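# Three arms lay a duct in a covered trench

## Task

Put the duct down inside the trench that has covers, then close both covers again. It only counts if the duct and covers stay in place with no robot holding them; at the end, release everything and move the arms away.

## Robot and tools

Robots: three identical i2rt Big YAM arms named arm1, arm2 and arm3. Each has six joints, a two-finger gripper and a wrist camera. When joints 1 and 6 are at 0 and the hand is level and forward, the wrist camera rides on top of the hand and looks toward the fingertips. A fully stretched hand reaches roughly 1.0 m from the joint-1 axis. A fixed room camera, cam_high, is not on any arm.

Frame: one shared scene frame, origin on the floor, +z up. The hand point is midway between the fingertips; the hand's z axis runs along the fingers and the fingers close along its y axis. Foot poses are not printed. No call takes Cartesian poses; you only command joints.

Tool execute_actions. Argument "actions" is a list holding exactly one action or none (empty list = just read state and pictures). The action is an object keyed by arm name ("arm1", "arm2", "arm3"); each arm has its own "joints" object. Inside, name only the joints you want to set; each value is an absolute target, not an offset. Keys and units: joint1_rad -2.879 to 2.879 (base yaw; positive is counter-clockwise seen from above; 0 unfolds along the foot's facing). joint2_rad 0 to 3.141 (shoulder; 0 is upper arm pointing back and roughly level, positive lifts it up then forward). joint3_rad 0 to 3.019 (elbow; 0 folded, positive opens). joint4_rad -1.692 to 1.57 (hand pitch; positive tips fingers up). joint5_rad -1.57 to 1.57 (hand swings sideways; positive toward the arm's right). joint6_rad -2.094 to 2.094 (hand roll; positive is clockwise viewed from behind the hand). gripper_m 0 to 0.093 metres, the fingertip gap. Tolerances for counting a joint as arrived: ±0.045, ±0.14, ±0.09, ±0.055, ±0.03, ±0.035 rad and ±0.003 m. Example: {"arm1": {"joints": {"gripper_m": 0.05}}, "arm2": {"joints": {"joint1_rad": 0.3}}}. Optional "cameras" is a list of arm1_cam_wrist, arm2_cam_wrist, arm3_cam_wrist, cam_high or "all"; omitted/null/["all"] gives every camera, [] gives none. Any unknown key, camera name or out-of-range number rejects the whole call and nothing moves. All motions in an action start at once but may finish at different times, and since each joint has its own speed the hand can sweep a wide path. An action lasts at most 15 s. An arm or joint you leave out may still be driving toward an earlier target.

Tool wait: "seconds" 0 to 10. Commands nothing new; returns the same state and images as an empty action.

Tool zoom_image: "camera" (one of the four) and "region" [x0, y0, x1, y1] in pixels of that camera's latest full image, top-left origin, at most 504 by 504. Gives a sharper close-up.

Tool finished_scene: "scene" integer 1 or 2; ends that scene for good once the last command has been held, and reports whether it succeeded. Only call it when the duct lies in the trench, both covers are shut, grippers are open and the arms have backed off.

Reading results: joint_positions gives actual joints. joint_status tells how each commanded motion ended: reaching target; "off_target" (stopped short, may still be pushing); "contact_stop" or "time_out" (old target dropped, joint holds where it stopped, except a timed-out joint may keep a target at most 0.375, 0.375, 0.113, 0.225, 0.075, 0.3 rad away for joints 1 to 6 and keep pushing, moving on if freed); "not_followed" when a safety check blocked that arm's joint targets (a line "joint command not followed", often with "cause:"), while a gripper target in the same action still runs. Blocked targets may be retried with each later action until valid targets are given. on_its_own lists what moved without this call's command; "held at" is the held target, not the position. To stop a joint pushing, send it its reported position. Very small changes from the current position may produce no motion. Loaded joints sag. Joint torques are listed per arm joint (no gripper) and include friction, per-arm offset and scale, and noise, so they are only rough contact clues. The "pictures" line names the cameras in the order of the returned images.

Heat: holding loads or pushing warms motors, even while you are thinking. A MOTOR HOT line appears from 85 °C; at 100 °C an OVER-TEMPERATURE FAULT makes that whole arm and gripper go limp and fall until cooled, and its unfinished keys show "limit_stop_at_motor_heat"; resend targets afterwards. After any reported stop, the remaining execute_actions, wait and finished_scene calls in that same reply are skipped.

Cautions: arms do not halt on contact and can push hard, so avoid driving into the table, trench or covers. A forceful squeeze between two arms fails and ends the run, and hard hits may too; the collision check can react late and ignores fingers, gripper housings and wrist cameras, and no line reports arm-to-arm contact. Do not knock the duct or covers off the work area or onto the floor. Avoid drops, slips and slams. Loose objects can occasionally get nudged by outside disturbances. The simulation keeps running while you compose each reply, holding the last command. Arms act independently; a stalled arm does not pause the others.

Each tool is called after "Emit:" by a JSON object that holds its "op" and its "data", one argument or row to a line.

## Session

Emit:
{"op": "execute_actions", "data": {
  "actions": []
}}

Scene clock: 0.00 s.
Joint torques (N m, as the arm reports them, + toward a larger angle): no reading
arm1.joint_positions: joint1_rad=+0.019 joint2_rad=+0.465 joint3_rad=+1.357 joint4_rad=-1.518 joint5_rad=+0.101 joint6_rad=-0.265 gripper_m=+0.094
arm1.joint_status: not commanded
arm1.hand: x=-0.8134 y=-0.0889 z=+1.4692 quat_wxyz=(-0.440, +0.093, -0.887, +0.105) (m; scene frame)
arm2.joint_positions: joint1_rad=+0.421 joint2_rad=+0.436 joint3_rad=+1.424 joint4_rad=-1.181 joint5_rad=-0.155 joint6_rad=-0.437 gripper_m=+0.094
arm2.joint_status: not commanded
arm2.hand: x=-0.0573 y=-0.4197 z=+1.3872 quat_wxyz=(-0.400, +0.740, -0.212, -0.497) (m; scene frame)
arm3.joint_positions: joint1_rad=-0.169 joint2_rad=+0.590 joint3_rad=+1.427 joint4_rad=-1.215 joint5_rad=-0.084 joint6_rad=+0.317 gripper_m=+0.095
arm3.joint_status: not commanded
arm3.hand: x=+0.7487 y=-0.0616 z=+1.5583 quat_wxyz=(+0.074, +0.802, -0.190, -0.561) (m; scene frame)
pictures: arm1_cam_wrist, arm2_cam_wrist, arm3_cam_wrist, cam_high
Images, in order (width x height): arm1_cam_wrist 616x616, arm2_cam_wrist 616x616, arm3_cam_wrist 616x616, cam_high 896x504.

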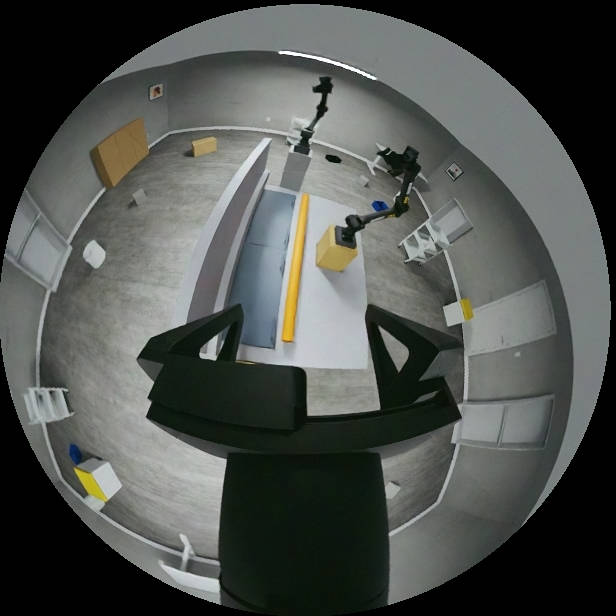

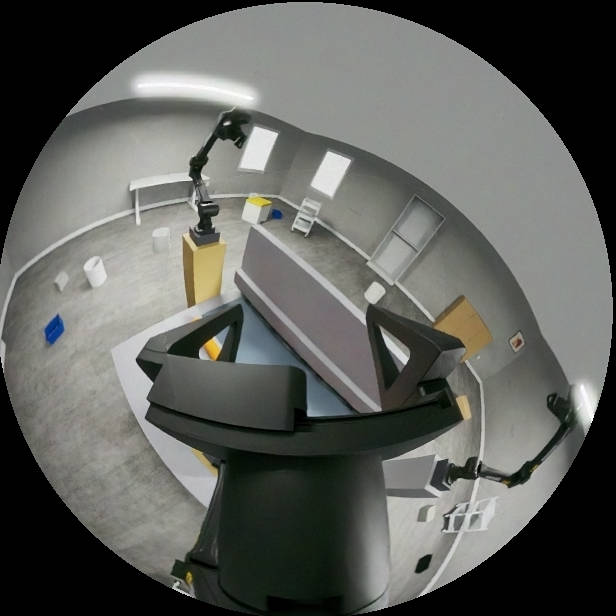

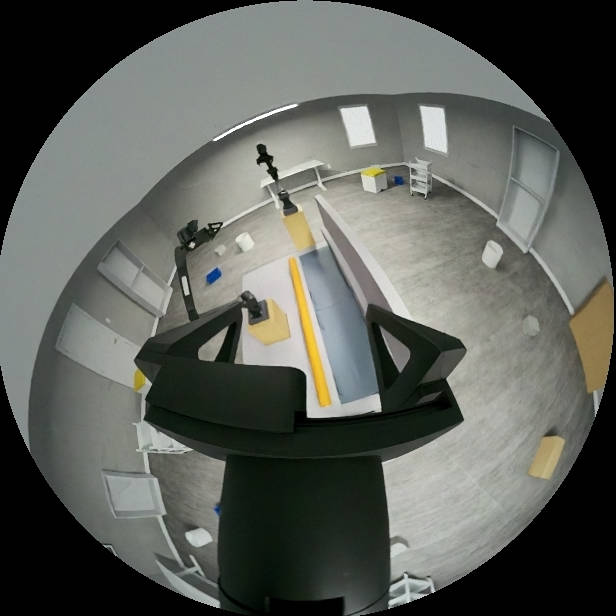

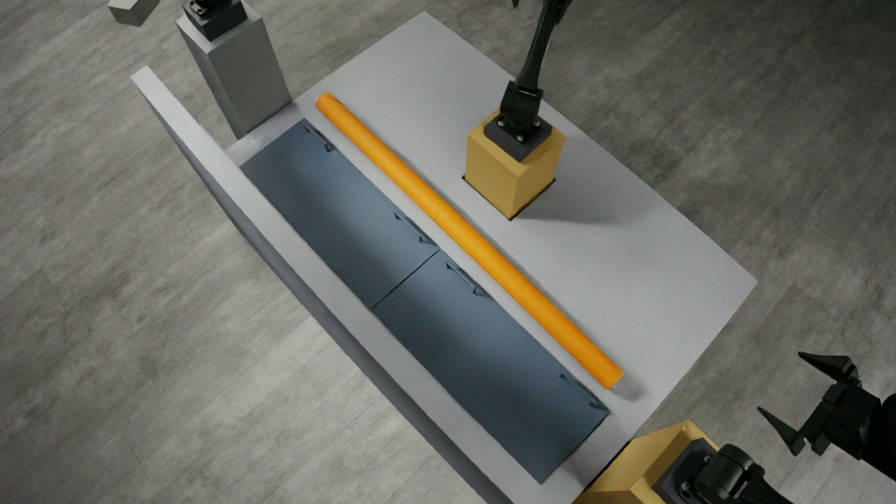

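Emit:
{"op": "execute_actions", "data": {
  "actions": [
    {"arm1":{"joints":{"joint1_rad":-0.212,"joint2_rad":2.813,"joint3_rad":1.132,"joint4_rad":0.11,"joint5_rad":0,"joint6_rad":-0.21,"gripper_m":0.05}},"arm3":{"joints":{"joint1_rad":0.19,"joint2_rad":2.85,"joint3_rad":1.16,"joint4_rad":0.12,"joint5_rad":0,"joint6_rad":0.18,"gripper_m":0.05}},"arm2":{"joints":{"joint1_rad":0,"joint2_rad":1.0,"joint3_rad":0.6,"joint4_rad":-1.0,"joint5_rad":0,"joint6_rad":1.57,"gripper_m":0}}}
  ],
  "cameras": ["arm1_cam_wrist","arm3_cam_wrist"]
}}

Scene clock: 2.63 s.
Joint torques (N m, as the arm reports them, + toward a larger angle): arm1=[  0.76 -16.28  -0.17   0.44  -0.13   0.15] | arm2=[-1.87 -4.29  8.97  0.66  0.1   0.11] | arm3=[  0.01 -15.75  -0.34   1.21   0.11  -0.11]
arm1.joint_positions: joint1_rad=-0.210 joint2_rad=+2.824 joint3_rad=+1.128 joint4_rad=+0.096 joint5_rad=+0.002 joint6_rad=-0.223 gripper_m=+0.050
arm1.joint_status: all done
arm1.hand: x=-0.6352 y=-0.1509 z=+0.5125 quat_wxyz=(+0.018, -0.005, -1.000, -0.002) (m; scene frame)
arm2.joint_positions: joint1_rad=+0.007 joint2_rad=+1.010 joint3_rad=+0.600 joint4_rad=-1.000 joint5_rad=-0.001 joint6_rad=+1.558 gripper_m=+0.000
arm2.joint_status: all done
arm2.hand: x=+0.0202 y=-0.2826 z=+0.8547 quat_wxyz=(+0.006, +0.026, -0.996, -0.080) (m; scene frame)
arm3.joint_positions: joint1_rad=+0.184 joint2_rad=+2.853 joint3_rad=+1.157 joint4_rad=+0.104 joint5_rad=+0.000 joint6_rad=+0.190 gripper_m=+0.050
arm3.joint_status: all done
arm3.hand: x=+0.6187 y=-0.1596 z=+0.5185 quat_wxyz=(+0.005, +1.000, -0.017, +0.006) (m; scene frame)
pictures: arm1_cam_wrist, arm3_cam_wrist
Images, in order (width x height): arm1_cam_wrist 616x616, arm3_cam_wrist 616x616.

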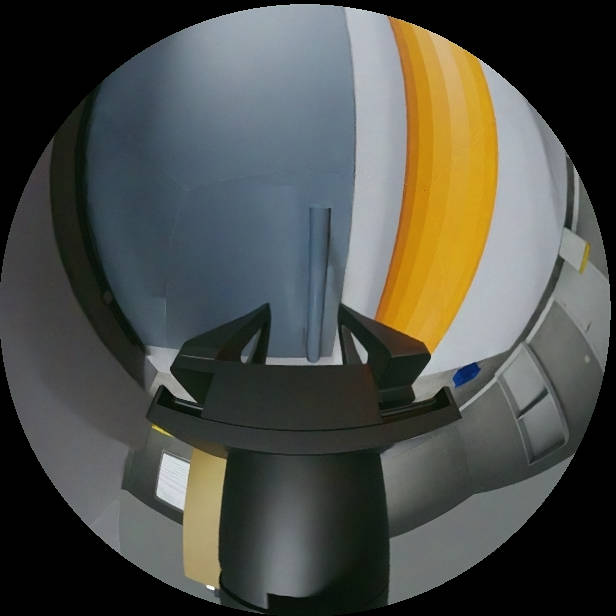

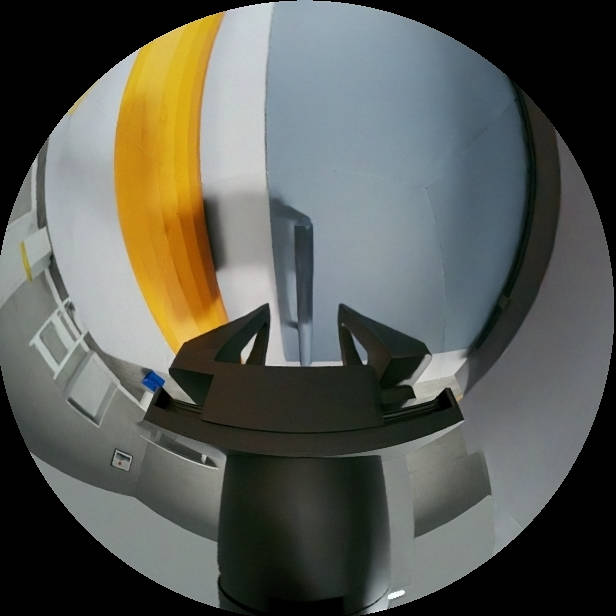

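Emit:
{"op": "execute_actions", "data": {
  "actions": [
    {"arm1":{"joints":{"joint1_rad":-0.23,"joint2_rad":2.95,"joint3_rad":1.283,"joint4_rad":0.116}},"arm3":{"joints":{"joint2_rad":2.99,"joint3_rad":1.312,"joint4_rad":0.112}},"arm2":{"joints":{"joint2_rad":1.81,"joint3_rad":0.325,"joint4_rad":-0.08,"joint6_rad":0}}}
  ],
  "cameras": []
}}

Emit:
{"op": "execute_actions", "data": {
  "actions": [
    {"arm1":{"joints":{"gripper_m":0.0}},"arm3":{"joints":{"gripper_m":0.0}}}
  ],
  "cameras": []
}}

Emit:
{"op": "execute_actions", "data": {
  "actions": [
    {"arm1":{"joints":{"joint1_rad":-0.065,"joint2_rad":2.488,"joint3_rad":0.912,"joint4_rad":0,"joint6_rad":-0.065}},"arm3":{"joints":{"joint1_rad":0.02,"joint2_rad":2.51,"joint3_rad":0.93,"joint4_rad":0,"joint6_rad":0.02}}}
  ],
  "cameras": []
}}

Emit:
{"op": "execute_actions", "data": {
  "actions": [
    {"arm1":{"joints":{"joint1_rad":0.15,"joint2_rad":2.27,"joint3_rad":0.829,"joint4_rad":-0.11,"joint6_rad":0.1}},"arm3":{"joints":{"joint1_rad":-0.19,"joint2_rad":2.29,"joint3_rad":0.84,"joint4_rad":-0.11,"joint6_rad":-0.17}}}
  ],
  "cameras": []
}}

Emit:
{"op": "execute_actions", "data": {
  "actions": [
    {"arm1":{"joints":{"joint1_rad":0.37,"joint2_rad":2.1,"joint3_rad":0.84,"joint4_rad":-0.26,"joint6_rad":0.3}},"arm3":{"joints":{"joint1_rad":-0.4,"joint2_rad":2.14,"joint3_rad":0.85,"joint4_rad":-0.23,"joint6_rad":-0.38}},"arm2":{"joints":{"joint2_rad":2.47,"joint3_rad":0.51,"joint4_rad":0.41}}}
  ],
  "cameras": ["cam_high","arm2_cam_wrist"]
}}

Scene clock: 5.37 s.
Joint torques (N m, as the arm reports them, + toward a larger angle): arm1=[  0.78 -14.96   0.07   0.31  -0.07   0.14] | arm2=[-1.88 -5.55  1.41  0.84  0.   -0.1 ] | arm3=[ -0.04 -15.31  -0.22   0.88   0.1   -0.1 ]
arm1.joint_positions: joint1_rad=-0.227 joint2_rad=+2.937 joint3_rad=+1.281 joint4_rad=+0.108 joint5_rad=+0.001 joint6_rad=-0.222 gripper_m=+0.050
arm1.joint_status: all done
arm1.hand: x=-0.6068 y=-0.1641 z=+0.4674 quat_wxyz=(-0.007, -0.014, -1.000, +0.003) (m; scene frame)
arm2.joint_positions: joint1_rad=+0.007 joint2_rad=+1.796 joint3_rad=+0.320 joint4_rad=-0.090 joint5_rad=-0.001 joint6_rad=+0.012 gripper_m=+0.000
arm2.joint_status: all done
arm2.hand: x=+0.0206 y=-0.3407 z=+0.6208 quat_wxyz=(+0.002, +0.717, -0.697, -0.005) (m; scene frame)
arm3.joint_positions: joint1_rad=+0.184 joint2_rad=+2.982 joint3_rad=+1.310 joint4_rad=+0.104 joint5_rad=+0.000 joint6_rad=+0.189 gripper_m=+0.050
arm3.joint_status: all done
arm3.hand: x=+0.6011 y=-0.1629 z=+0.4679 quat_wxyz=(+0.007, +1.000, -0.017, -0.006) (m; scene frame)
pictures: none
No camera images: the call's "cameras" was empty. Leave "cameras" out to get every camera's image.

Scene clock: 5.97 s.
Joint torques (N m, as the arm reports them, + toward a larger angle): arm1=[  0.47 -14.83   0.03   0.37   0.16   0.22] | arm2=[-1.93 -5.67  1.39  0.86  0.   -0.11] | arm3=[  0.05 -15.32  -0.21   0.88  -0.36   0.12]
arm1.joint_positions: joint1_rad=-0.221 joint2_rad=+2.938 joint3_rad=+1.281 joint4_rad=+0.108 joint5_rad=-0.006 joint6_rad=-0.232 gripper_m=+0.007
arm1.joint_status: gripper_m off_target (ended at +0.007, target +0.000)
arm1.hand: x=-0.6064 y=-0.1608 z=+0.4671 quat_wxyz=(-0.007, -0.006, -1.000, -0.001) (m; scene frame)
arm2.joint_positions: joint1_rad=+0.007 joint2_rad=+1.796 joint3_rad=+0.320 joint4_rad=-0.090 joint5_rad=-0.001 joint6_rad=+0.011 gripper_m=+0.000
arm2.joint_status: not commanded
arm2.hand: x=+0.0206 y=-0.3407 z=+0.6208 quat_wxyz=(+0.002, +0.717, -0.697, -0.005) (m; scene frame)
arm3.joint_positions: joint1_rad=+0.182 joint2_rad=+2.982 joint3_rad=+1.310 joint4_rad=+0.104 joint5_rad=+0.011 joint6_rad=+0.171 gripper_m=+0.008
arm3.joint_status: gripper_m off_target (ended at +0.008, target +0.000)
arm3.hand: x=+0.6007 y=-0.1604 z=+0.4679 quat_wxyz=(+0.001, +1.000, -0.008, -0.007) (m; scene frame)
pictures: none
No camera images: the call's "cameras" was empty. Leave "cameras" out to get every camera's image.

Scene clock: 7.17 s.
Joint torques (N m, as the arm reports them, + toward a larger angle): arm1=[  1.82 -20.51  -2.27  -1.07  -0.73   0.25] | arm2=[-1.95 -5.63  1.41  0.85  0.01 -0.11] | arm3=[ -0.86 -21.03  -2.79  -1.17   0.54   0.06]
arm1.joint_positions: joint1_rad=-0.073 joint2_rad=+2.545 joint3_rad=+0.950 joint4_rad=+0.029 joint5_rad=+0.021 joint6_rad=-0.087 gripper_m=+0.007
arm1.joint_status: all done
arm1.hand: x=-0.6096 y=-0.1088 z=+0.6122 quat_wxyz=(+0.002, -0.005, -1.000, +0.010) (m; scene frame)
arm2.joint_positions: joint1_rad=+0.007 joint2_rad=+1.796 joint3_rad=+0.320 joint4_rad=-0.090 joint5_rad=-0.001 joint6_rad=+0.011 gripper_m=+0.000
arm2.joint_status: not commanded
arm2.hand: x=+0.0206 y=-0.3407 z=+0.6208 quat_wxyz=(+0.002, +0.717, -0.697, -0.005) (m; scene frame)
arm3.joint_positions: joint1_rad=+0.027 joint2_rad=+2.579 joint3_rad=+0.969 joint4_rad=+0.035 joint5_rad=-0.011 joint6_rad=+0.015 gripper_m=+0.008
arm3.joint_status: all done
arm3.hand: x=+0.6041 y=-0.1056 z=+0.6172 quat_wxyz=(+0.012, +1.000, -0.008, -0.003) (m; scene frame)
pictures: none
No camera images: the call's "cameras" was empty. Leave "cameras" out to get every camera's image.

Scene clock: 8.17 s.
Joint torques (N m, as the arm reports them, + toward a larger angle): arm1=[  3.91 -18.18   0.82  -0.75  -1.26  -0.02] | arm2=[-1.81 -5.65  1.4   0.82  0.   -0.11] | arm3=[ -1.65 -19.25  -0.37  -1.02   1.05   0.15]
arm1.joint_positions: joint1_rad=+0.121 joint2_rad=+2.313 joint3_rad=+0.834 joint4_rad=-0.090 joint5_rad=+0.037 joint6_rad=+0.105 gripper_m=+0.007
arm1.joint_status: all done
arm1.hand: x=-0.6101 y=-0.0412 z=+0.6906 quat_wxyz=(+0.002, -0.004, -1.000, +0.018) (m; scene frame)
arm2.joint_positions: joint1_rad=+0.007 joint2_rad=+1.796 joint3_rad=+0.320 joint4_rad=-0.090 joint5_rad=-0.001 joint6_rad=+0.011 gripper_m=+0.000
arm2.joint_status: not commanded
arm2.hand: x=+0.0206 y=-0.3407 z=+0.6208 quat_wxyz=(+0.002, +0.717, -0.697, -0.005) (m; scene frame)
arm3.joint_positions: joint1_rad=-0.172 joint2_rad=+2.343 joint3_rad=+0.858 joint4_rad=-0.078 joint5_rad=-0.025 joint6_rad=-0.182 gripper_m=+0.008
arm3.joint_status: all done
arm3.hand: x=+0.6046 y=-0.0338 z=+0.6966 quat_wxyz=(+0.018, +1.000, -0.009, -0.011) (m; scene frame)
pictures: none
No camera images: the call's "cameras" was empty. Leave "cameras" out to get every camera's image.

Scene clock: 10.87 s.
Joint torques (N m, as the arm reports them, + toward a larger angle): arm1=[  3.13 -19.55   2.82  -0.57  -0.99  -0.27] | arm2=[-1.86  0.08 -6.82 -2.16 -0.06 -0.11] | arm3=[ -2.06 -19.94   1.28  -0.91   1.15   0.11]
arm1.joint_positions: joint1_rad=+0.348 joint2_rad=+2.158 joint3_rad=+0.832 joint4_rad=-0.245 joint5_rad=+0.030 joint6_rad=+0.330 gripper_m=+0.007
arm1.joint_status: all done
arm1.hand: x=-0.6090 y=+0.0462 z=+0.7450 quat_wxyz=(-0.001, -0.003, -1.000, +0.014) (m; scene frame)
arm2.joint_positions: joint1_rad=+0.007 joint2_rad=+2.334 joint3_rad=+0.576 joint4_rad=+0.491 joint5_rad=+0.000 joint6_rad=+0.011 gripper_m=+0.000
arm2.joint_status: joint4_rad time_out (moved +0.581 of +0.500); the others done
arm2.on_its_own: joint4_rad reads +0.491 and still pushes toward +0.410 since a time_out
arm2.hand: x=+0.0148 y=-0.2158 z=+0.5095 quat_wxyz=(-0.101, +0.709, -0.689, -0.112) (m; scene frame)
arm3.joint_positions: joint1_rad=-0.378 joint2_rad=+2.201 joint3_rad=+0.861 joint4_rad=-0.200 joint5_rad=-0.028 joint6_rad=-0.388 gripper_m=+0.008
arm3.joint_status: all done
arm3.hand: x=+0.6035 y=+0.0489 z=+0.7465 quat_wxyz=(+0.013, +1.000, -0.008, -0.025) (m; scene frame)
pictures: arm2_cam_wrist, cam_high
Images, in order (width x height): arm2_cam_wrist 616x616, cam_high 896x504.

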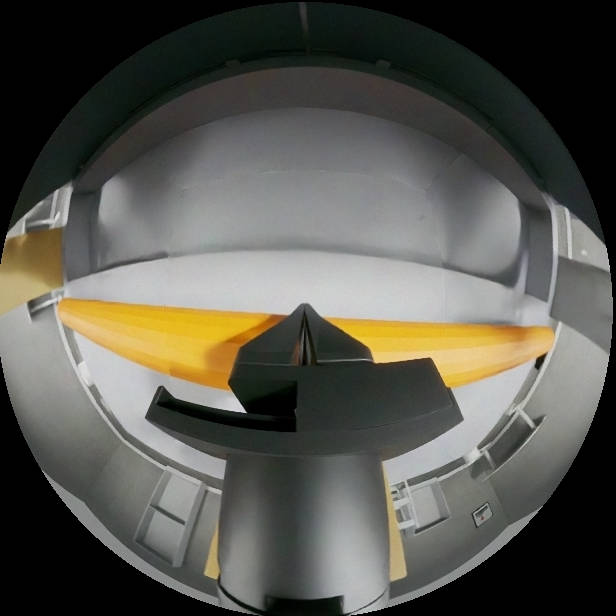

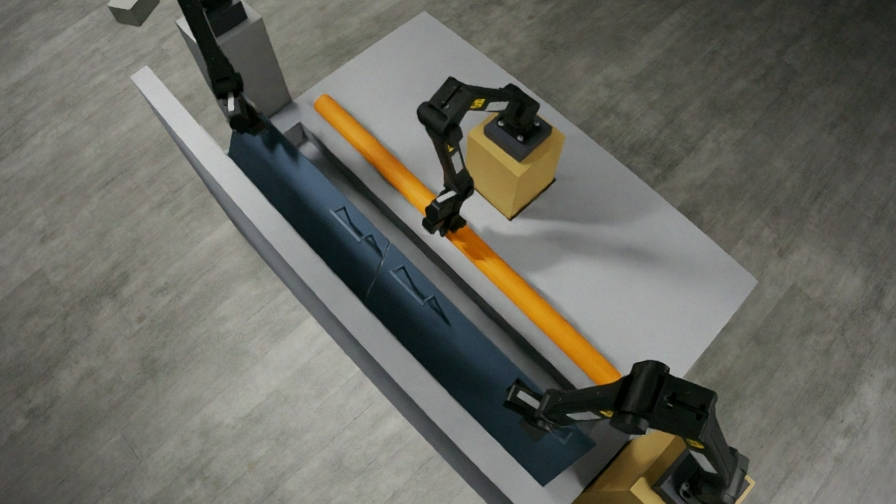

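Emit:
{"op": "execute_actions", "data": {
  "actions": [
    {"arm2":{"joints":{"joint2_rad":1.9,"joint3_rad":0.575,"joint4_rad":-0.59}}}
  ],
  "cameras": []
}}

Emit:
{"op": "execute_actions", "data": {
  "actions": [
    {"arm2":{"joints":{"joint2_rad":2.44,"joint3_rad":0.727,"joint4_rad":-0.19}}}
  ],
  "cameras": ["cam_high","arm2_cam_wrist"]
}}

Scene clock: 12.60 s.
Joint torques (N m, as the arm reports them, + toward a larger angle): arm1=[  3.22 -19.3    2.8   -0.52  -0.99  -0.27] | arm2=[-1.8  -8.72  1.76 -0.64 -0.01 -0.11] | arm3=[ -2.11 -19.92   1.27  -0.89   1.15   0.11]
arm1.joint_positions: joint1_rad=+0.348 joint2_rad=+2.158 joint3_rad=+0.832 joint4_rad=-0.245 joint5_rad=+0.030 joint6_rad=+0.330 gripper_m=+0.007
arm1.joint_status: not commanded
arm1.hand: x=-0.6090 y=+0.0462 z=+0.7450 quat_wxyz=(-0.001, -0.003, -1.000, +0.014) (m; scene frame)
arm2.joint_positions: joint1_rad=+0.007 joint2_rad=+1.893 joint3_rad=+0.575 joint4_rad=-0.580 joint5_rad=-0.001 joint6_rad=+0.011 gripper_m=+0.000
arm2.joint_status: all done
arm2.hand: x=+0.0202 y=-0.3277 z=+0.6281 quat_wxyz=(+0.116, +0.708, -0.687, +0.115) (m; scene frame)
arm3.joint_positions: joint1_rad=-0.378 joint2_rad=+2.201 joint3_rad=+0.861 joint4_rad=-0.200 joint5_rad=-0.028 joint6_rad=-0.388 gripper_m=+0.008
arm3.joint_status: not commanded
arm3.hand: x=+0.6035 y=+0.0489 z=+0.7465 quat_wxyz=(+0.013, +1.000, -0.008, -0.025) (m; scene frame)
pictures: none
No camera images: the call's "cameras" was empty. Leave "cameras" out to get every camera's image.

Scene clock: 13.90 s.
Joint torques (N m, as the arm reports them, + toward a larger angle): arm1=[  3.3  -19.32   2.8   -0.58  -1.    -0.28] | arm2=[ -1.82 -10.98  -1.72   0.12  -0.02  -0.11] | arm3=[ -2.07 -19.91   1.28  -0.9    1.15   0.11]
arm1.joint_positions: joint1_rad=+0.348 joint2_rad=+2.158 joint3_rad=+0.832 joint4_rad=-0.245 joint5_rad=+0.030 joint6_rad=+0.330 gripper_m=+0.007
arm1.joint_status: not commanded
arm1.hand: x=-0.6090 y=+0.0462 z=+0.7450 quat_wxyz=(-0.001, -0.003, -1.000, +0.014) (m; scene frame)
arm2.joint_positions: joint1_rad=+0.007 joint2_rad=+2.435 joint3_rad=+0.724 joint4_rad=-0.199 joint5_rad=-0.001 joint6_rad=+0.011 gripper_m=+0.000
arm2.joint_status: all done
arm2.hand: x=+0.0191 y=-0.3315 z=+0.4771 quat_wxyz=(+0.120, +0.708, -0.686, +0.119) (m; scene frame)
arm3.joint_positions: joint1_rad=-0.378 joint2_rad=+2.201 joint3_rad=+0.861 joint4_rad=-0.200 joint5_rad=-0.028 joint6_rad=-0.388 gripper_m=+0.008
arm3.joint_status: not commanded
arm3.hand: x=+0.6035 y=+0.0489 z=+0.7465 quat_wxyz=(+0.013, +1.000, -0.008, -0.025) (m; scene frame)
pictures: arm2_cam_wrist, cam_high
Images, in order (width x height): arm2_cam_wrist 616x616, cam_high 896x504.

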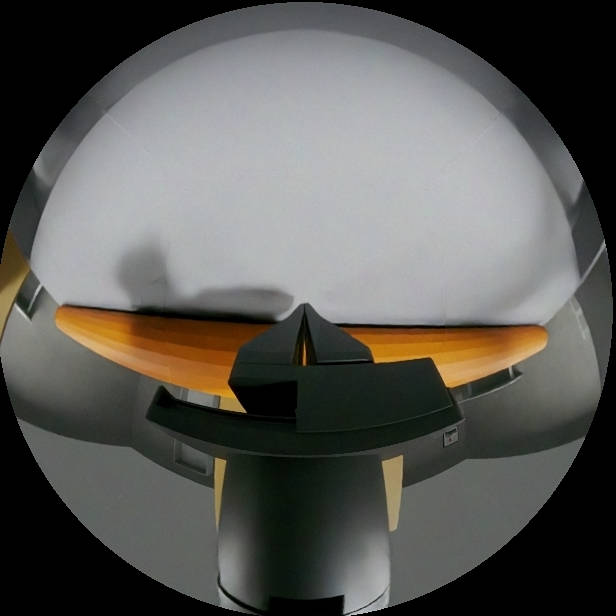

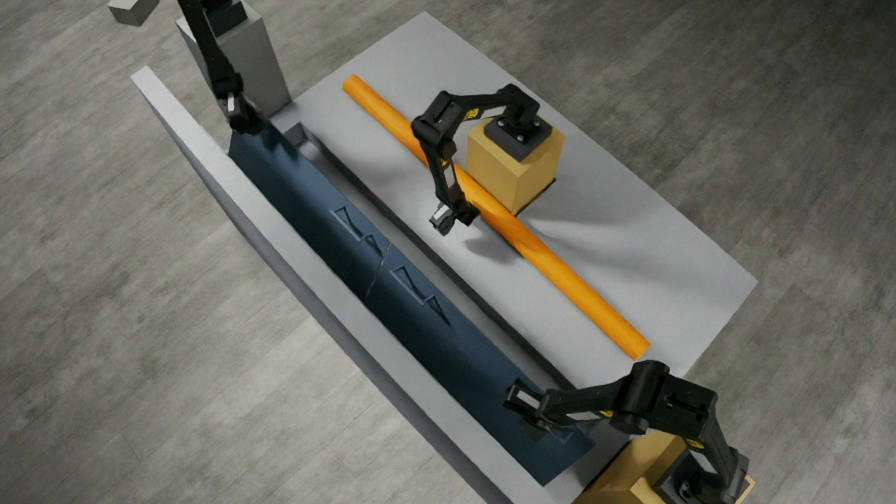

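Emit:
{"op": "execute_actions", "data": {
  "actions": [
    {"arm2":{"joints":{"joint2_rad":1.9,"joint3_rad":0.5,"joint4_rad":-0.75}}}
  ],
  "cameras": ["cam_high"]
}}

Scene clock: 15.33 s.
Joint torques (N m, as the arm reports them, + toward a larger angle): arm1=[  3.12 -19.2    2.85  -0.57  -1.    -0.28] | arm2=[-1.86 -7.77  0.61 -1.19 -0.02 -0.11] | arm3=[ -2.1  -20.01   1.27  -0.92   1.16   0.11]
arm1.joint_positions: joint1_rad=+0.348 joint2_rad=+2.158 joint3_rad=+0.832 joint4_rad=-0.245 joint5_rad=+0.030 joint6_rad=+0.330 gripper_m=+0.007
arm1.joint_status: not commanded
arm1.hand: x=-0.6090 y=+0.0462 z=+0.7450 quat_wxyz=(-0.001, -0.003, -1.000, +0.014) (m; scene frame)
arm2.joint_positions: joint1_rad=+0.007 joint2_rad=+1.898 joint3_rad=+0.500 joint4_rad=-0.738 joint5_rad=-0.001 joint6_rad=+0.011 gripper_m=+0.000
arm2.joint_status: all done
arm2.hand: x=+0.0237 y=-0.4086 z=+0.6461 quat_wxyz=(+0.196, +0.690, -0.668, +0.200) (m; scene frame)
arm3.joint_positions: joint1_rad=-0.378 joint2_rad=+2.201 joint3_rad=+0.861 joint4_rad=-0.200 joint5_rad=-0.028 joint6_rad=-0.388 gripper_m=+0.008
arm3.joint_status: not commanded
arm3.hand: x=+0.6035 y=+0.0489 z=+0.7465 quat_wxyz=(+0.013, +1.000, -0.008, -0.025) (m; scene frame)
pictures: cam_high
Images, in order (width x height): cam_high 896x504.

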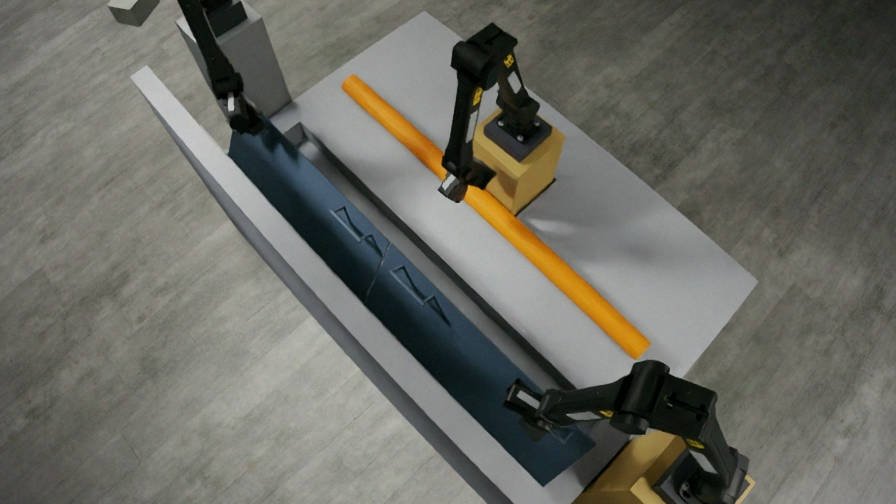

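Emit:
{"op": "execute_actions", "data": {
  "actions": [
    {"arm2":{"joints":{"joint2_rad":2.465,"joint3_rad":0.666,"joint4_rad":-0.337}}}
  ],
  "cameras": ["cam_high","arm2_cam_wrist"]
}}

Scene clock: 16.73 s.
Joint torques (N m, as the arm reports them, + toward a larger angle): arm1=[  3.38 -19.49   2.83  -0.6   -1.    -0.27] | arm2=[-1.88 -5.19 -5.46 -1.39 -0.01 -0.11] | arm3=[ -2.09 -19.93   1.27  -0.91   1.15   0.11]
arm1.joint_positions: joint1_rad=+0.348 joint2_rad=+2.158 joint3_rad=+0.832 joint4_rad=-0.245 joint5_rad=+0.030 joint6_rad=+0.330 gripper_m=+0.007
arm1.joint_status: not commanded
arm1.hand: x=-0.6090 y=+0.0462 z=+0.7450 quat_wxyz=(-0.001, -0.003, -1.000, +0.014) (m; scene frame)
arm2.joint_positions: joint1_rad=+0.007 joint2_rad=+2.397 joint3_rad=+0.708 joint4_rad=-0.313 joint5_rad=-0.001 joint6_rad=+0.011 gripper_m=+0.000
arm2.joint_status: all done
arm2.hand: x=+0.0200 y=-0.3522 z=+0.4971 quat_wxyz=(+0.151, +0.701, -0.680, +0.152) (m; scene frame)
arm3.joint_positions: joint1_rad=-0.378 joint2_rad=+2.201 joint3_rad=+0.861 joint4_rad=-0.200 joint5_rad=-0.028 joint6_rad=-0.388 gripper_m=+0.008
arm3.joint_status: not commanded
arm3.hand: x=+0.6035 y=+0.0489 z=+0.7465 quat_wxyz=(+0.013, +1.000, -0.008, -0.025) (m; scene frame)
pictures: arm2_cam_wrist, cam_high
Images, in order (width x height): arm2_cam_wrist 616x616, cam_high 896x504.

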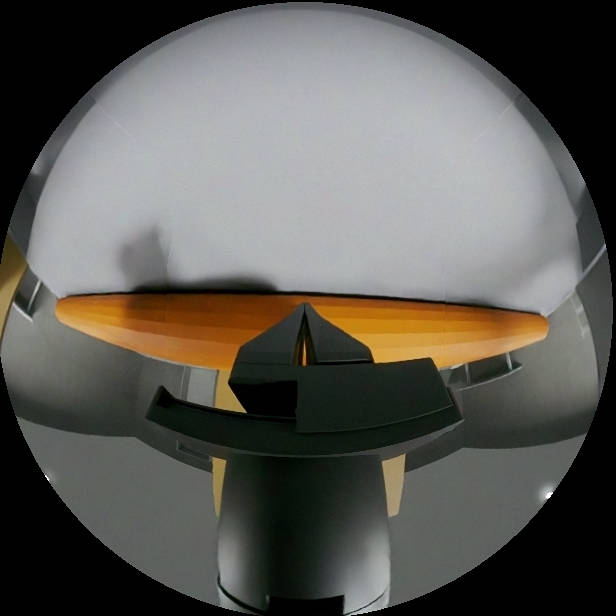

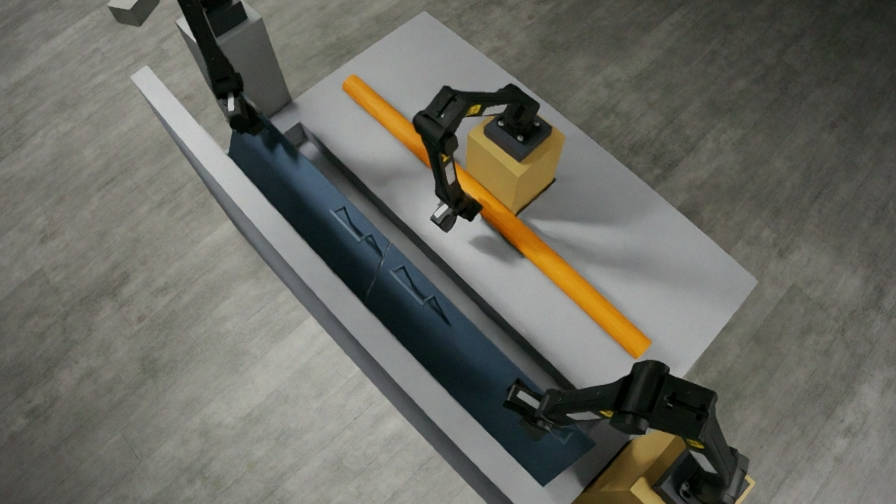

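Emit:
{"op": "execute_actions", "data": {
  "actions": [
    {"arm2":{"joints":{"joint2_rad":2.55,"joint3_rad":1.14,"joint4_rad":-0.2}}}
  ],
  "cameras": ["cam_high"]
}}

Scene clock: 19.57 s.
Joint torques (N m, as the arm reports them, + toward a larger angle): arm1=[  3.21 -19.29   2.83  -0.59  -1.    -0.28] | arm2=[-1.66 -9.25  9.06  8.    0.07 -0.11] | arm3=[ -2.06 -19.93   1.27  -0.89   1.15   0.11]
arm1.joint_positions: joint1_rad=+0.348 joint2_rad=+2.158 joint3_rad=+0.832 joint4_rad=-0.245 joint5_rad=+0.030 joint6_rad=+0.330 gripper_m=+0.007
arm1.joint_status: not commanded
arm1.hand: x=-0.6090 y=+0.0462 z=+0.7450 quat_wxyz=(-0.001, -0.003, -1.000, +0.014) (m; scene frame)
arm2.joint_positions: joint1_rad=+0.007 joint2_rad=+2.513 joint3_rad=+0.870 joint4_rad=-0.421 joint5_rad=-0.003 joint6_rad=+0.011 gripper_m=+0.000
arm2.joint_status: joint3_rad time_out (moved +0.162 of +0.432); joint4_rad time_out (moved -0.109 of +0.113); the others done
arm2.on_its_own: joint3_rad reads +0.870 and still pushes toward +0.992 since a time_out (your +1.140 is given up); joint4_rad reads -0.421 and still pushes toward -0.205 since a time_out
arm2.hand: x=+0.0184 y=-0.3267 z=+0.4633 quat_wxyz=(+0.173, +0.696, -0.675, +0.174) (m; scene frame)
arm3.joint_positions: joint1_rad=-0.378 joint2_rad=+2.201 joint3_rad=+0.861 joint4_rad=-0.200 joint5_rad=-0.028 joint6_rad=-0.388 gripper_m=+0.008
arm3.joint_status: not commanded
arm3.hand: x=+0.6035 y=+0.0489 z=+0.7465 quat_wxyz=(+0.013, +1.000, -0.008, -0.025) (m; scene frame)
pictures: cam_high
Images, in order (width x height): cam_high 896x504.

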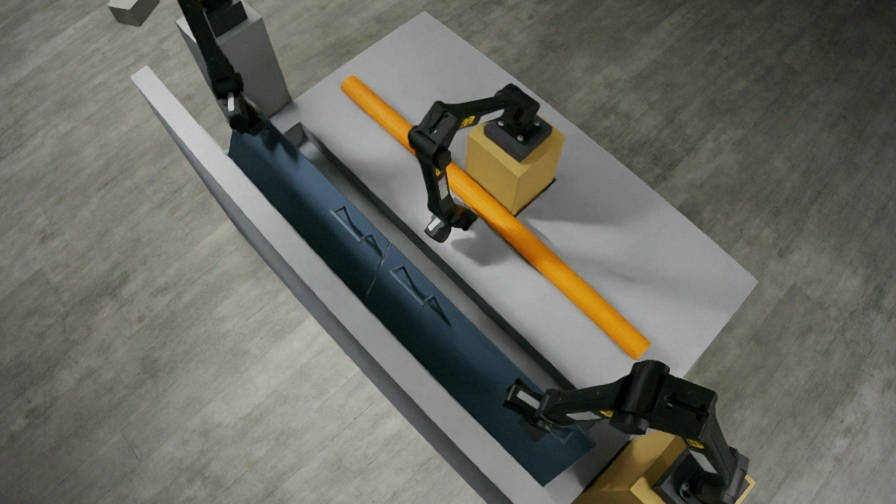

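Emit:
{"op": "execute_actions", "data": {
  "actions": [
    {"arm2":{"joints":{"joint2_rad":1.88,"joint3_rad":0.563,"joint4_rad":-0.254}}}
  ],
  "cameras": []
}}

Emit:
{"op": "execute_actions", "data": {
  "actions": [
    {"arm2":{"joints":{"joint1_rad":1.35}}}
  ],
  "cameras": []
}}

Emit:
{"op": "execute_actions", "data": {
  "actions": [
    {"arm2":{"joints":{"joint2_rad":2.42,"joint3_rad":0.865,"joint4_rad":0.2}}}
  ],
  "cameras": ["cam_high"]
}}

Emit:
{"op": "execute_actions", "data": {
  "actions": [
    {"arm2":{"joints":{"joint1_rad":0.95}}}
  ],
  "cameras": ["cam_high"]
}}

Scene clock: 21.17 s.
Joint torques (N m, as the arm reports them, + toward a larger angle): arm1=[  3.18 -19.33   2.88  -0.59  -0.99  -0.28] | arm2=[-1.85 -9.98  2.31  0.56  0.07 -0.11] | arm3=[ -2.02 -19.95   1.29  -0.9    1.15   0.11]
arm1.joint_positions: joint1_rad=+0.348 joint2_rad=+2.158 joint3_rad=+0.832 joint4_rad=-0.245 joint5_rad=+0.030 joint6_rad=+0.330 gripper_m=+0.007
arm1.joint_status: not commanded
arm1.hand: x=-0.6090 y=+0.0462 z=+0.7450 quat_wxyz=(-0.001, -0.003, -1.000, +0.014) (m; scene frame)
arm2.joint_positions: joint1_rad=+0.007 joint2_rad=+1.880 joint3_rad=+0.563 joint4_rad=-0.258 joint5_rad=-0.003 joint6_rad=+0.011 gripper_m=+0.000
arm2.joint_status: all done
arm2.hand: x=+0.0167 y=-0.2535 z=+0.6175 quat_wxyz=(+0.006, +0.718, -0.696, -0.002) (m; scene frame)
arm3.joint_positions: joint1_rad=-0.378 joint2_rad=+2.201 joint3_rad=+0.861 joint4_rad=-0.200 joint5_rad=-0.028 joint6_rad=-0.388 gripper_m=+0.008
arm3.joint_status: not commanded
arm3.hand: x=+0.6035 y=+0.0489 z=+0.7465 quat_wxyz=(+0.013, +1.000, -0.008, -0.025) (m; scene frame)
pictures: none
No camera images: the call's "cameras" was empty. Leave "cameras" out to get every camera's image.

Scene clock: 22.83 s.
Joint torques (N m, as the arm reports them, + toward a larger angle): arm1=[  3.14 -19.44   2.84  -0.59  -1.    -0.26] | arm2=[-0.75 -9.89  2.24  0.59 -0.03 -0.1 ] | arm3=[ -2.11 -19.93   1.26  -0.89   1.15   0.11]
arm1.joint_positions: joint1_rad=+0.348 joint2_rad=+2.158 joint3_rad=+0.832 joint4_rad=-0.245 joint5_rad=+0.030 joint6_rad=+0.330 gripper_m=+0.007
arm1.joint_status: not commanded
arm1.hand: x=-0.6090 y=+0.0462 z=+0.7450 quat_wxyz=(-0.001, -0.003, -1.000, +0.014) (m; scene frame)
arm2.joint_positions: joint1_rad=+1.344 joint2_rad=+1.880 joint3_rad=+0.565 joint4_rad=-0.258 joint5_rad=-0.001 joint6_rad=+0.010 gripper_m=+0.000
arm2.joint_status: all done
arm2.hand: x=-0.2634 y=-0.4927 z=+0.6202 quat_wxyz=(+0.001, +0.995, -0.101, -0.003) (m; scene frame)
arm3.joint_positions: joint1_rad=-0.378 joint2_rad=+2.201 joint3_rad=+0.861 joint4_rad=-0.200 joint5_rad=-0.028 joint6_rad=-0.388 gripper_m=+0.008
arm3.joint_status: not commanded
arm3.hand: x=+0.6035 y=+0.0489 z=+0.7465 quat_wxyz=(+0.013, +1.000, -0.008, -0.025) (m; scene frame)
pictures: none
No camera images: the call's "cameras" was empty. Leave "cameras" out to get every camera's image.

Scene clock: 24.20 s.
Joint torques (N m, as the arm reports them, + toward a larger angle): arm1=[  3.32 -19.46   2.83  -0.58  -1.    -0.27] | arm2=[ -0.86 -13.87   0.97   1.27  -0.03  -0.1 ] | arm3=[ -2.05 -19.92   1.28  -0.89   1.15   0.11]
arm1.joint_positions: joint1_rad=+0.348 joint2_rad=+2.158 joint3_rad=+0.832 joint4_rad=-0.245 joint5_rad=+0.030 joint6_rad=+0.330 gripper_m=+0.007
arm1.joint_status: not commanded
arm1.hand: x=-0.6090 y=+0.0462 z=+0.7450 quat_wxyz=(-0.001, -0.003, -1.000, +0.014) (m; scene frame)
arm2.joint_positions: joint1_rad=+1.344 joint2_rad=+2.415 joint3_rad=+0.860 joint4_rad=+0.189 joint5_rad=-0.001 joint6_rad=+0.010 gripper_m=+0.000
arm2.joint_status: all done
arm2.hand: x=-0.3710 y=-0.4721 z=+0.4746 quat_wxyz=(-0.008, +0.989, -0.101, -0.106) (m; scene frame)
arm3.joint_positions: joint1_rad=-0.378 joint2_rad=+2.201 joint3_rad=+0.861 joint4_rad=-0.200 joint5_rad=-0.028 joint6_rad=-0.388 gripper_m=+0.008
arm3.joint_status: not commanded
arm3.hand: x=+0.6035 y=+0.0489 z=+0.7465 quat_wxyz=(+0.013, +1.000, -0.008, -0.025) (m; scene frame)
pictures: cam_high
Images, in order (width x height): cam_high 896x504.

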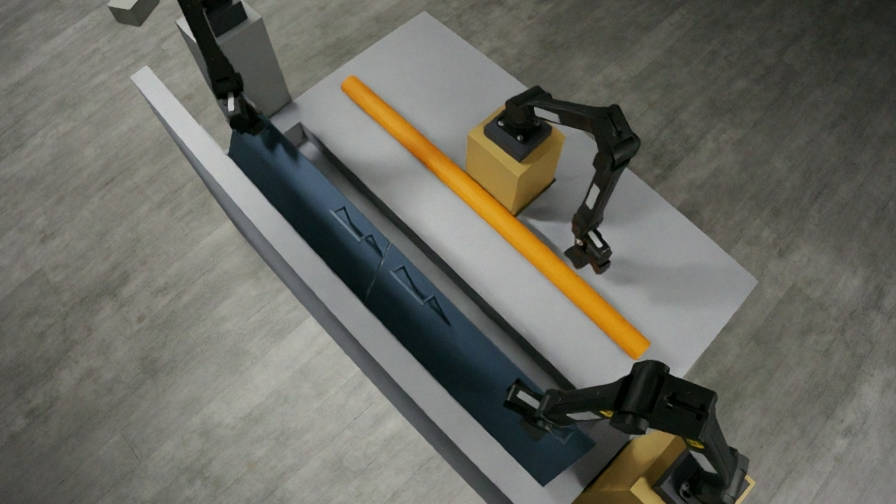

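Scene clock: 25.37 s.
Joint torques (N m, as the arm reports them, + toward a larger angle): arm1=[  3.   -19.3    2.84  -0.59  -1.01  -0.27] | arm2=[ -0.23 -12.92   0.93   1.02  -0.06   0.03] | arm3=[ -2.07 -19.93   1.27  -0.89   1.15   0.1 ]
arm1.joint_positions: joint1_rad=+0.348 joint2_rad=+2.158 joint3_rad=+0.832 joint4_rad=-0.245 joint5_rad=+0.030 joint6_rad=+0.330 gripper_m=+0.007
arm1.joint_status: not commanded
arm1.hand: x=-0.6090 y=+0.0462 z=+0.7450 quat_wxyz=(-0.001, -0.003, -1.000, +0.014) (m; scene frame)
arm2.joint_positions: joint1_rad=+0.938 joint2_rad=+2.402 joint3_rad=+0.864 joint4_rad=+0.196 joint5_rad=+0.000 joint6_rad=-0.003 gripper_m=+0.000
arm2.joint_status: all done
arm2.hand: x=-0.3151 y=-0.3156 z=+0.4794 quat_wxyz=(-0.032, +0.949, -0.292, -0.113) (m; scene frame)
arm3.joint_positions: joint1_rad=-0.378 joint2_rad=+2.201 joint3_rad=+0.861 joint4_rad=-0.200 joint5_rad=-0.028 joint6_rad=-0.388 gripper_m=+0.008
arm3.joint_status: not commanded
arm3.hand: x=+0.6035 y=+0.0489 z=+0.7465 quat_wxyz=(+0.013, +1.000, -0.008, -0.025) (m; scene frame)
pictures: cam_high
Images, in order (width x height): cam_high 896x504.

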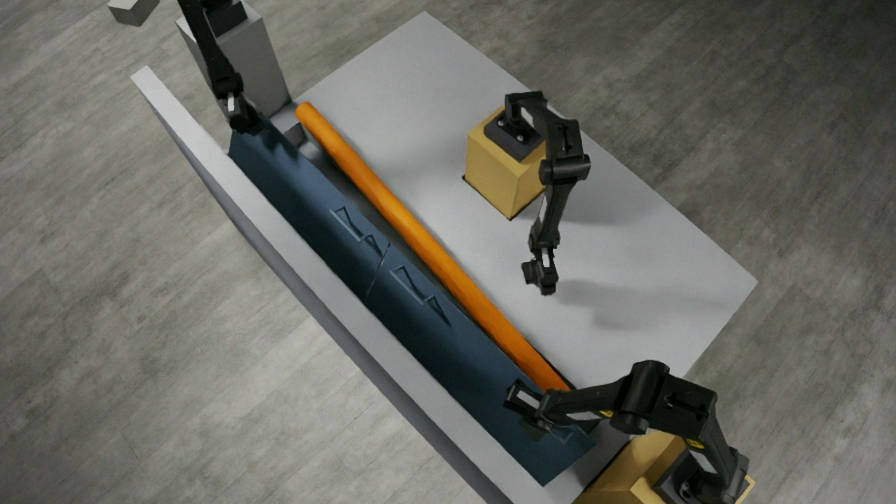

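Rolling in.

Emit:
{"op": "wait", "data": {
  "seconds": 1
}}

Scene clock: 26.50 s.
Joint torques (N m, as the arm reports them, + toward a larger angle): arm1=[  3.31 -19.19   2.77  -0.53  -1.02  -0.28] | arm2=[ -0.2  -13.08   0.91   1.05  -0.05   0.03] | arm3=[ -2.12 -19.9    1.28  -0.9    1.15   0.11]
arm1.joint_positions: joint1_rad=+0.348 joint2_rad=+2.158 joint3_rad=+0.832 joint4_rad=-0.245 joint5_rad=+0.030 joint6_rad=+0.330 gripper_m=+0.007
arm1.joint_status: not commanded
arm1.hand: x=-0.6090 y=+0.0462 z=+0.7450 quat_wxyz=(-0.001, -0.003, -1.000, +0.014) (m; scene frame)
arm2.joint_positions: joint1_rad=+0.938 joint2_rad=+2.402 joint3_rad=+0.864 joint4_rad=+0.196 joint5_rad=+0.000 joint6_rad=-0.003 gripper_m=+0.000
arm2.joint_status: all done
arm2.hand: x=-0.3151 y=-0.3156 z=+0.4794 quat_wxyz=(-0.032, +0.949, -0.292, -0.113) (m; scene frame)
arm3.joint_positions: joint1_rad=-0.378 joint2_rad=+2.201 joint3_rad=+0.861 joint4_rad=-0.200 joint5_rad=-0.028 joint6_rad=-0.388 gripper_m=+0.008
arm3.joint_status: not commanded
arm3.hand: x=+0.6035 y=+0.0489 z=+0.7465 quat_wxyz=(+0.013, +1.000, -0.008, -0.025) (m; scene frame)
wait: 1.00 s; at rest by 0.13 s
pictures: arm1_cam_wrist, arm2_cam_wrist, arm3_cam_wrist, cam_high
Images, in order (width x height): arm1_cam_wrist 616x616, arm2_cam_wrist 616x616, arm3_cam_wrist 616x616, cam_high 896x504.

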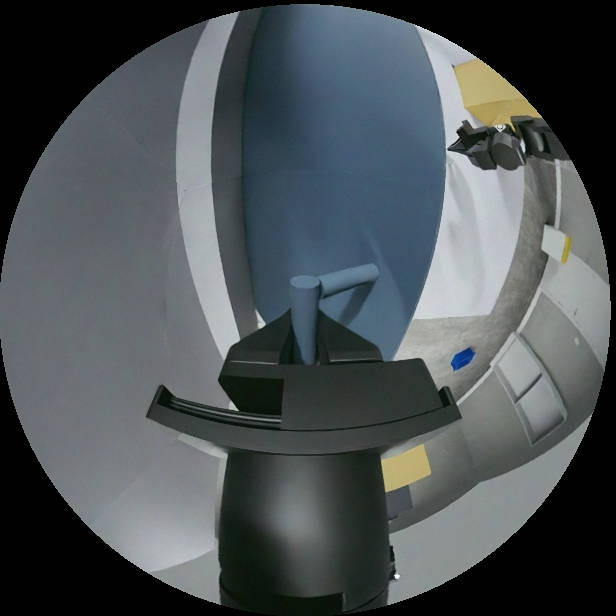

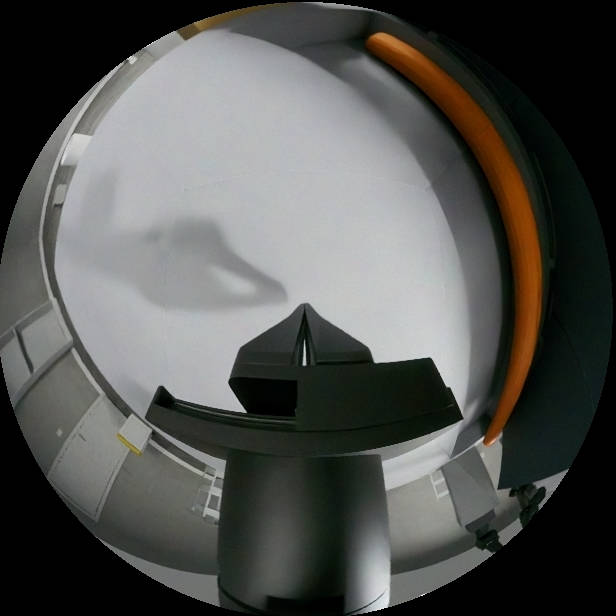

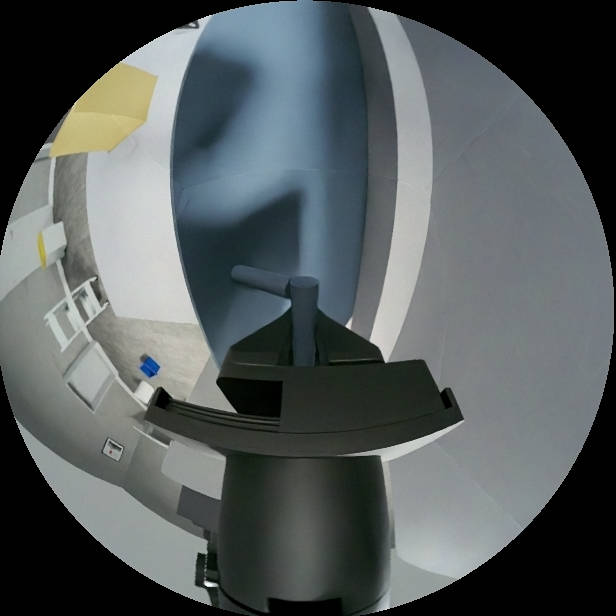

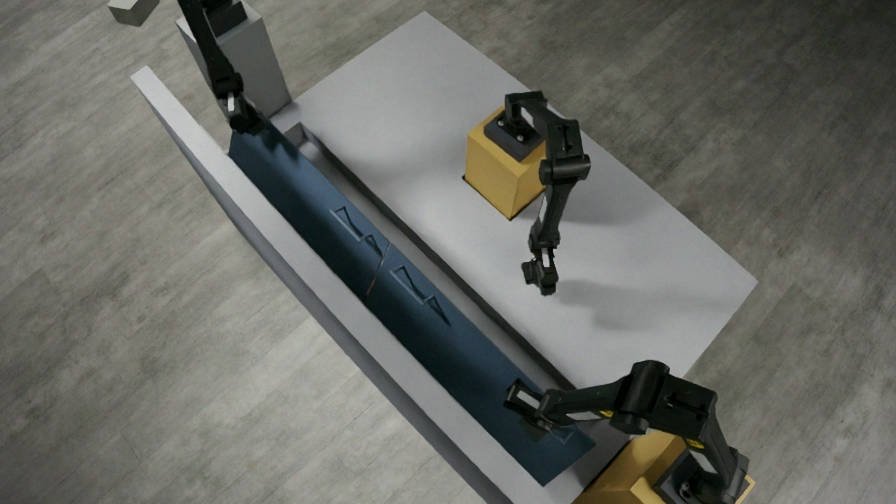

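Emit:
{"op": "execute_actions", "data": {
  "actions": [
    {"arm2":{"joints":{"joint2_rad":1.0,"joint3_rad":0.6,"joint4_rad":-1.0}},"arm1":{"joints":{"joint1_rad":0.13,"joint2_rad":2.29,"joint3_rad":0.829,"joint4_rad":-0.11,"joint6_rad":0.1}},"arm3":{"joints":{"joint1_rad":-0.19,"joint2_rad":2.31,"joint3_rad":0.84,"joint4_rad":-0.11,"joint6_rad":-0.17}}}
  ],
  "cameras": []
}}

Emit:
{"op": "execute_actions", "data": {
  "actions": [
    {"arm1":{"joints":{"joint1_rad":-0.065,"joint2_rad":2.488,"joint3_rad":0.912,"joint4_rad":0,"joint6_rad":-0.065}},"arm3":{"joints":{"joint1_rad":0.02,"joint2_rad":2.51,"joint3_rad":0.93,"joint4_rad":0,"joint6_rad":0.02}}}
  ],
  "cameras": []
}}

Emit:
{"op": "execute_actions", "data": {
  "actions": [
    {"arm1":{"joints":{"joint1_rad":-0.215,"joint2_rad":2.93,"joint3_rad":1.283,"joint4_rad":0.116,"joint6_rad":-0.22}},"arm3":{"joints":{"joint1_rad":0.178,"joint2_rad":2.975,"joint3_rad":1.312,"joint4_rad":0.112,"joint6_rad":0.17}}}
  ],
  "cameras": []
}}

Emit:
{"op": "execute_actions", "data": {
  "actions": [
    {"arm1":{"joints":{"gripper_m":0.05}},"arm3":{"joints":{"gripper_m":0.05}}}
  ],
  "cameras": []
}}

Emit:
{"op": "execute_actions", "data": {
  "actions": [
    {"arm1":{"joints":{"joint2_rad":2.0,"joint3_rad":0.9,"joint4_rad":-0.4}},"arm3":{"joints":{"joint2_rad":2.0,"joint3_rad":0.9,"joint4_rad":-0.4}}}
  ],
  "cameras": ["arm2_cam_wrist","cam_high"]
}}

Scene clock: 28.67 s.
Joint torques (N m, as the arm reports them, + toward a larger angle): arm1=[  5.24 -18.99  -0.34  -0.75  -0.65   0.28] | arm2=[-0.14 -3.17  9.62  0.44 -0.06  0.02] | arm3=[ -3.01 -18.75  -1.09  -0.53   0.61   0.  ]
arm1.joint_positions: joint1_rad=+0.086 joint2_rad=+2.341 joint3_rad=+0.849 joint4_rad=-0.090 joint5_rad=+0.019 joint6_rad=+0.074 gripper_m=+0.007
arm1.joint_status: all done
arm1.hand: x=-0.6114 y=-0.0510 z=+0.6812 quat_wxyz=(+0.009, -0.006, -1.000, +0.010) (m; scene frame)
arm2.joint_positions: joint1_rad=+0.938 joint2_rad=+0.999 joint3_rad=+0.595 joint4_rad=-0.991 joint5_rad=+0.000 joint6_rad=-0.003 gripper_m=+0.000
arm2.joint_status: all done
arm2.hand: x=-0.1904 y=-0.3983 z=+0.8577 quat_wxyz=(-0.024, +0.952, -0.293, -0.088) (m; scene frame)
arm3.joint_positions: joint1_rad=-0.155 joint2_rad=+2.357 joint3_rad=+0.868 joint4_rad=-0.089 joint5_rad=-0.014 joint6_rad=-0.170 gripper_m=+0.008
arm3.joint_status: all done
arm3.hand: x=+0.6060 y=-0.0386 z=+0.6923 quat_wxyz=(+0.014, +1.000, -0.006, -0.002) (m; scene frame)
pictures: none
No camera images: the call's "cameras" was empty. Leave "cameras" out to get every camera's image.

Scene clock: 29.73 s.
Joint torques (N m, as the arm reports them, + toward a larger angle): arm1=[  2.79 -20.63  -2.46  -0.88  -0.09   0.3 ] | arm2=[-0.18 -3.2   9.48  0.38 -0.05  0.02] | arm3=[ -0.81 -19.72  -2.26  -0.23  -0.1    0.15]
arm1.joint_positions: joint1_rad=-0.084 joint2_rad=+2.549 joint3_rad=+0.953 joint4_rad=+0.024 joint5_rad=+0.002 joint6_rad=-0.094 gripper_m=+0.007
arm1.joint_status: all done
arm1.hand: x=-0.6109 y=-0.1095 z=+0.6110 quat_wxyz=(+0.004, -0.007, -1.000, +0.000) (m; scene frame)
arm2.joint_positions: joint1_rad=+0.938 joint2_rad=+0.999 joint3_rad=+0.595 joint4_rad=-0.991 joint5_rad=+0.000 joint6_rad=-0.003 gripper_m=+0.000
arm2.joint_status: not commanded
arm2.hand: x=-0.1904 y=-0.3983 z=+0.8577 quat_wxyz=(-0.024, +0.952, -0.293, -0.088) (m; scene frame)
arm3.joint_positions: joint1_rad=+0.023 joint2_rad=+2.561 joint3_rad=+0.961 joint4_rad=+0.015 joint5_rad=+0.004 joint6_rad=+0.008 gripper_m=+0.008
arm3.joint_status: all done
arm3.hand: x=+0.6057 y=-0.1011 z=+0.6232 quat_wxyz=(+0.004, +1.000, -0.007, +0.002) (m; scene frame)
pictures: none
No camera images: the call's "cameras" was empty. Leave "cameras" out to get every camera's image.

Scene clock: 32.20 s.
Joint torques (N m, as the arm reports them, + toward a larger angle): arm1=[  1.29 -12.74   3.22   0.3    0.16   0.1 ] | arm2=[-0.19 -3.11  9.51  0.42 -0.06  0.02] | arm3=[ 1.84  0.06  8.16  2.74 -1.31  0.43]
arm1.joint_positions: joint1_rad=-0.215 joint2_rad=+2.894 joint3_rad=+1.235 joint4_rad=+0.108 joint5_rad=-0.006 joint6_rad=-0.229 gripper_m=+0.007
arm1.joint_status: all done
arm1.hand: x=-0.6080 y=-0.1580 z=+0.4840 quat_wxyz=(-0.006, -0.005, -1.000, -0.001) (m; scene frame)
arm2.joint_positions: joint1_rad=+0.938 joint2_rad=+0.999 joint3_rad=+0.595 joint4_rad=-0.991 joint5_rad=+0.000 joint6_rad=-0.003 gripper_m=+0.000
arm2.joint_status: not commanded
arm2.hand: x=-0.1904 y=-0.3983 z=+0.8577 quat_wxyz=(-0.024, +0.952, -0.293, -0.088) (m; scene frame)
arm3.joint_positions: joint1_rad=+0.145 joint2_rad=+2.787 joint3_rad=+1.136 joint4_rad=+0.065 joint5_rad=+0.035 joint6_rad=+0.135 gripper_m=+0.008
arm3.joint_status: joint2_rad time_out (moved +0.226 of +0.414); joint3_rad time_out (moved +0.175 of +0.351); joint6_rad time_out (moved +0.126 of +0.162); the others done
arm3.on_its_own: joint2_rad reads +2.787 and still pushes toward +2.975 since a time_out; joint3_rad reads +1.136 and still pushes toward +1.249 since a time_out; joint6_rad reads +0.135 and still pushes toward +0.170 since a time_out
arm3.hand: x=+0.6012 y=-0.1418 z=+0.5418 quat_wxyz=(-0.012, +1.000, -0.009, +0.000) (m; scene frame)
pictures: none
No camera images: the call's "cameras" was empty. Leave "cameras" out to get every camera's image.

not run: a stop came earlier in this reply.

not run: a stop came earlier in this reply.


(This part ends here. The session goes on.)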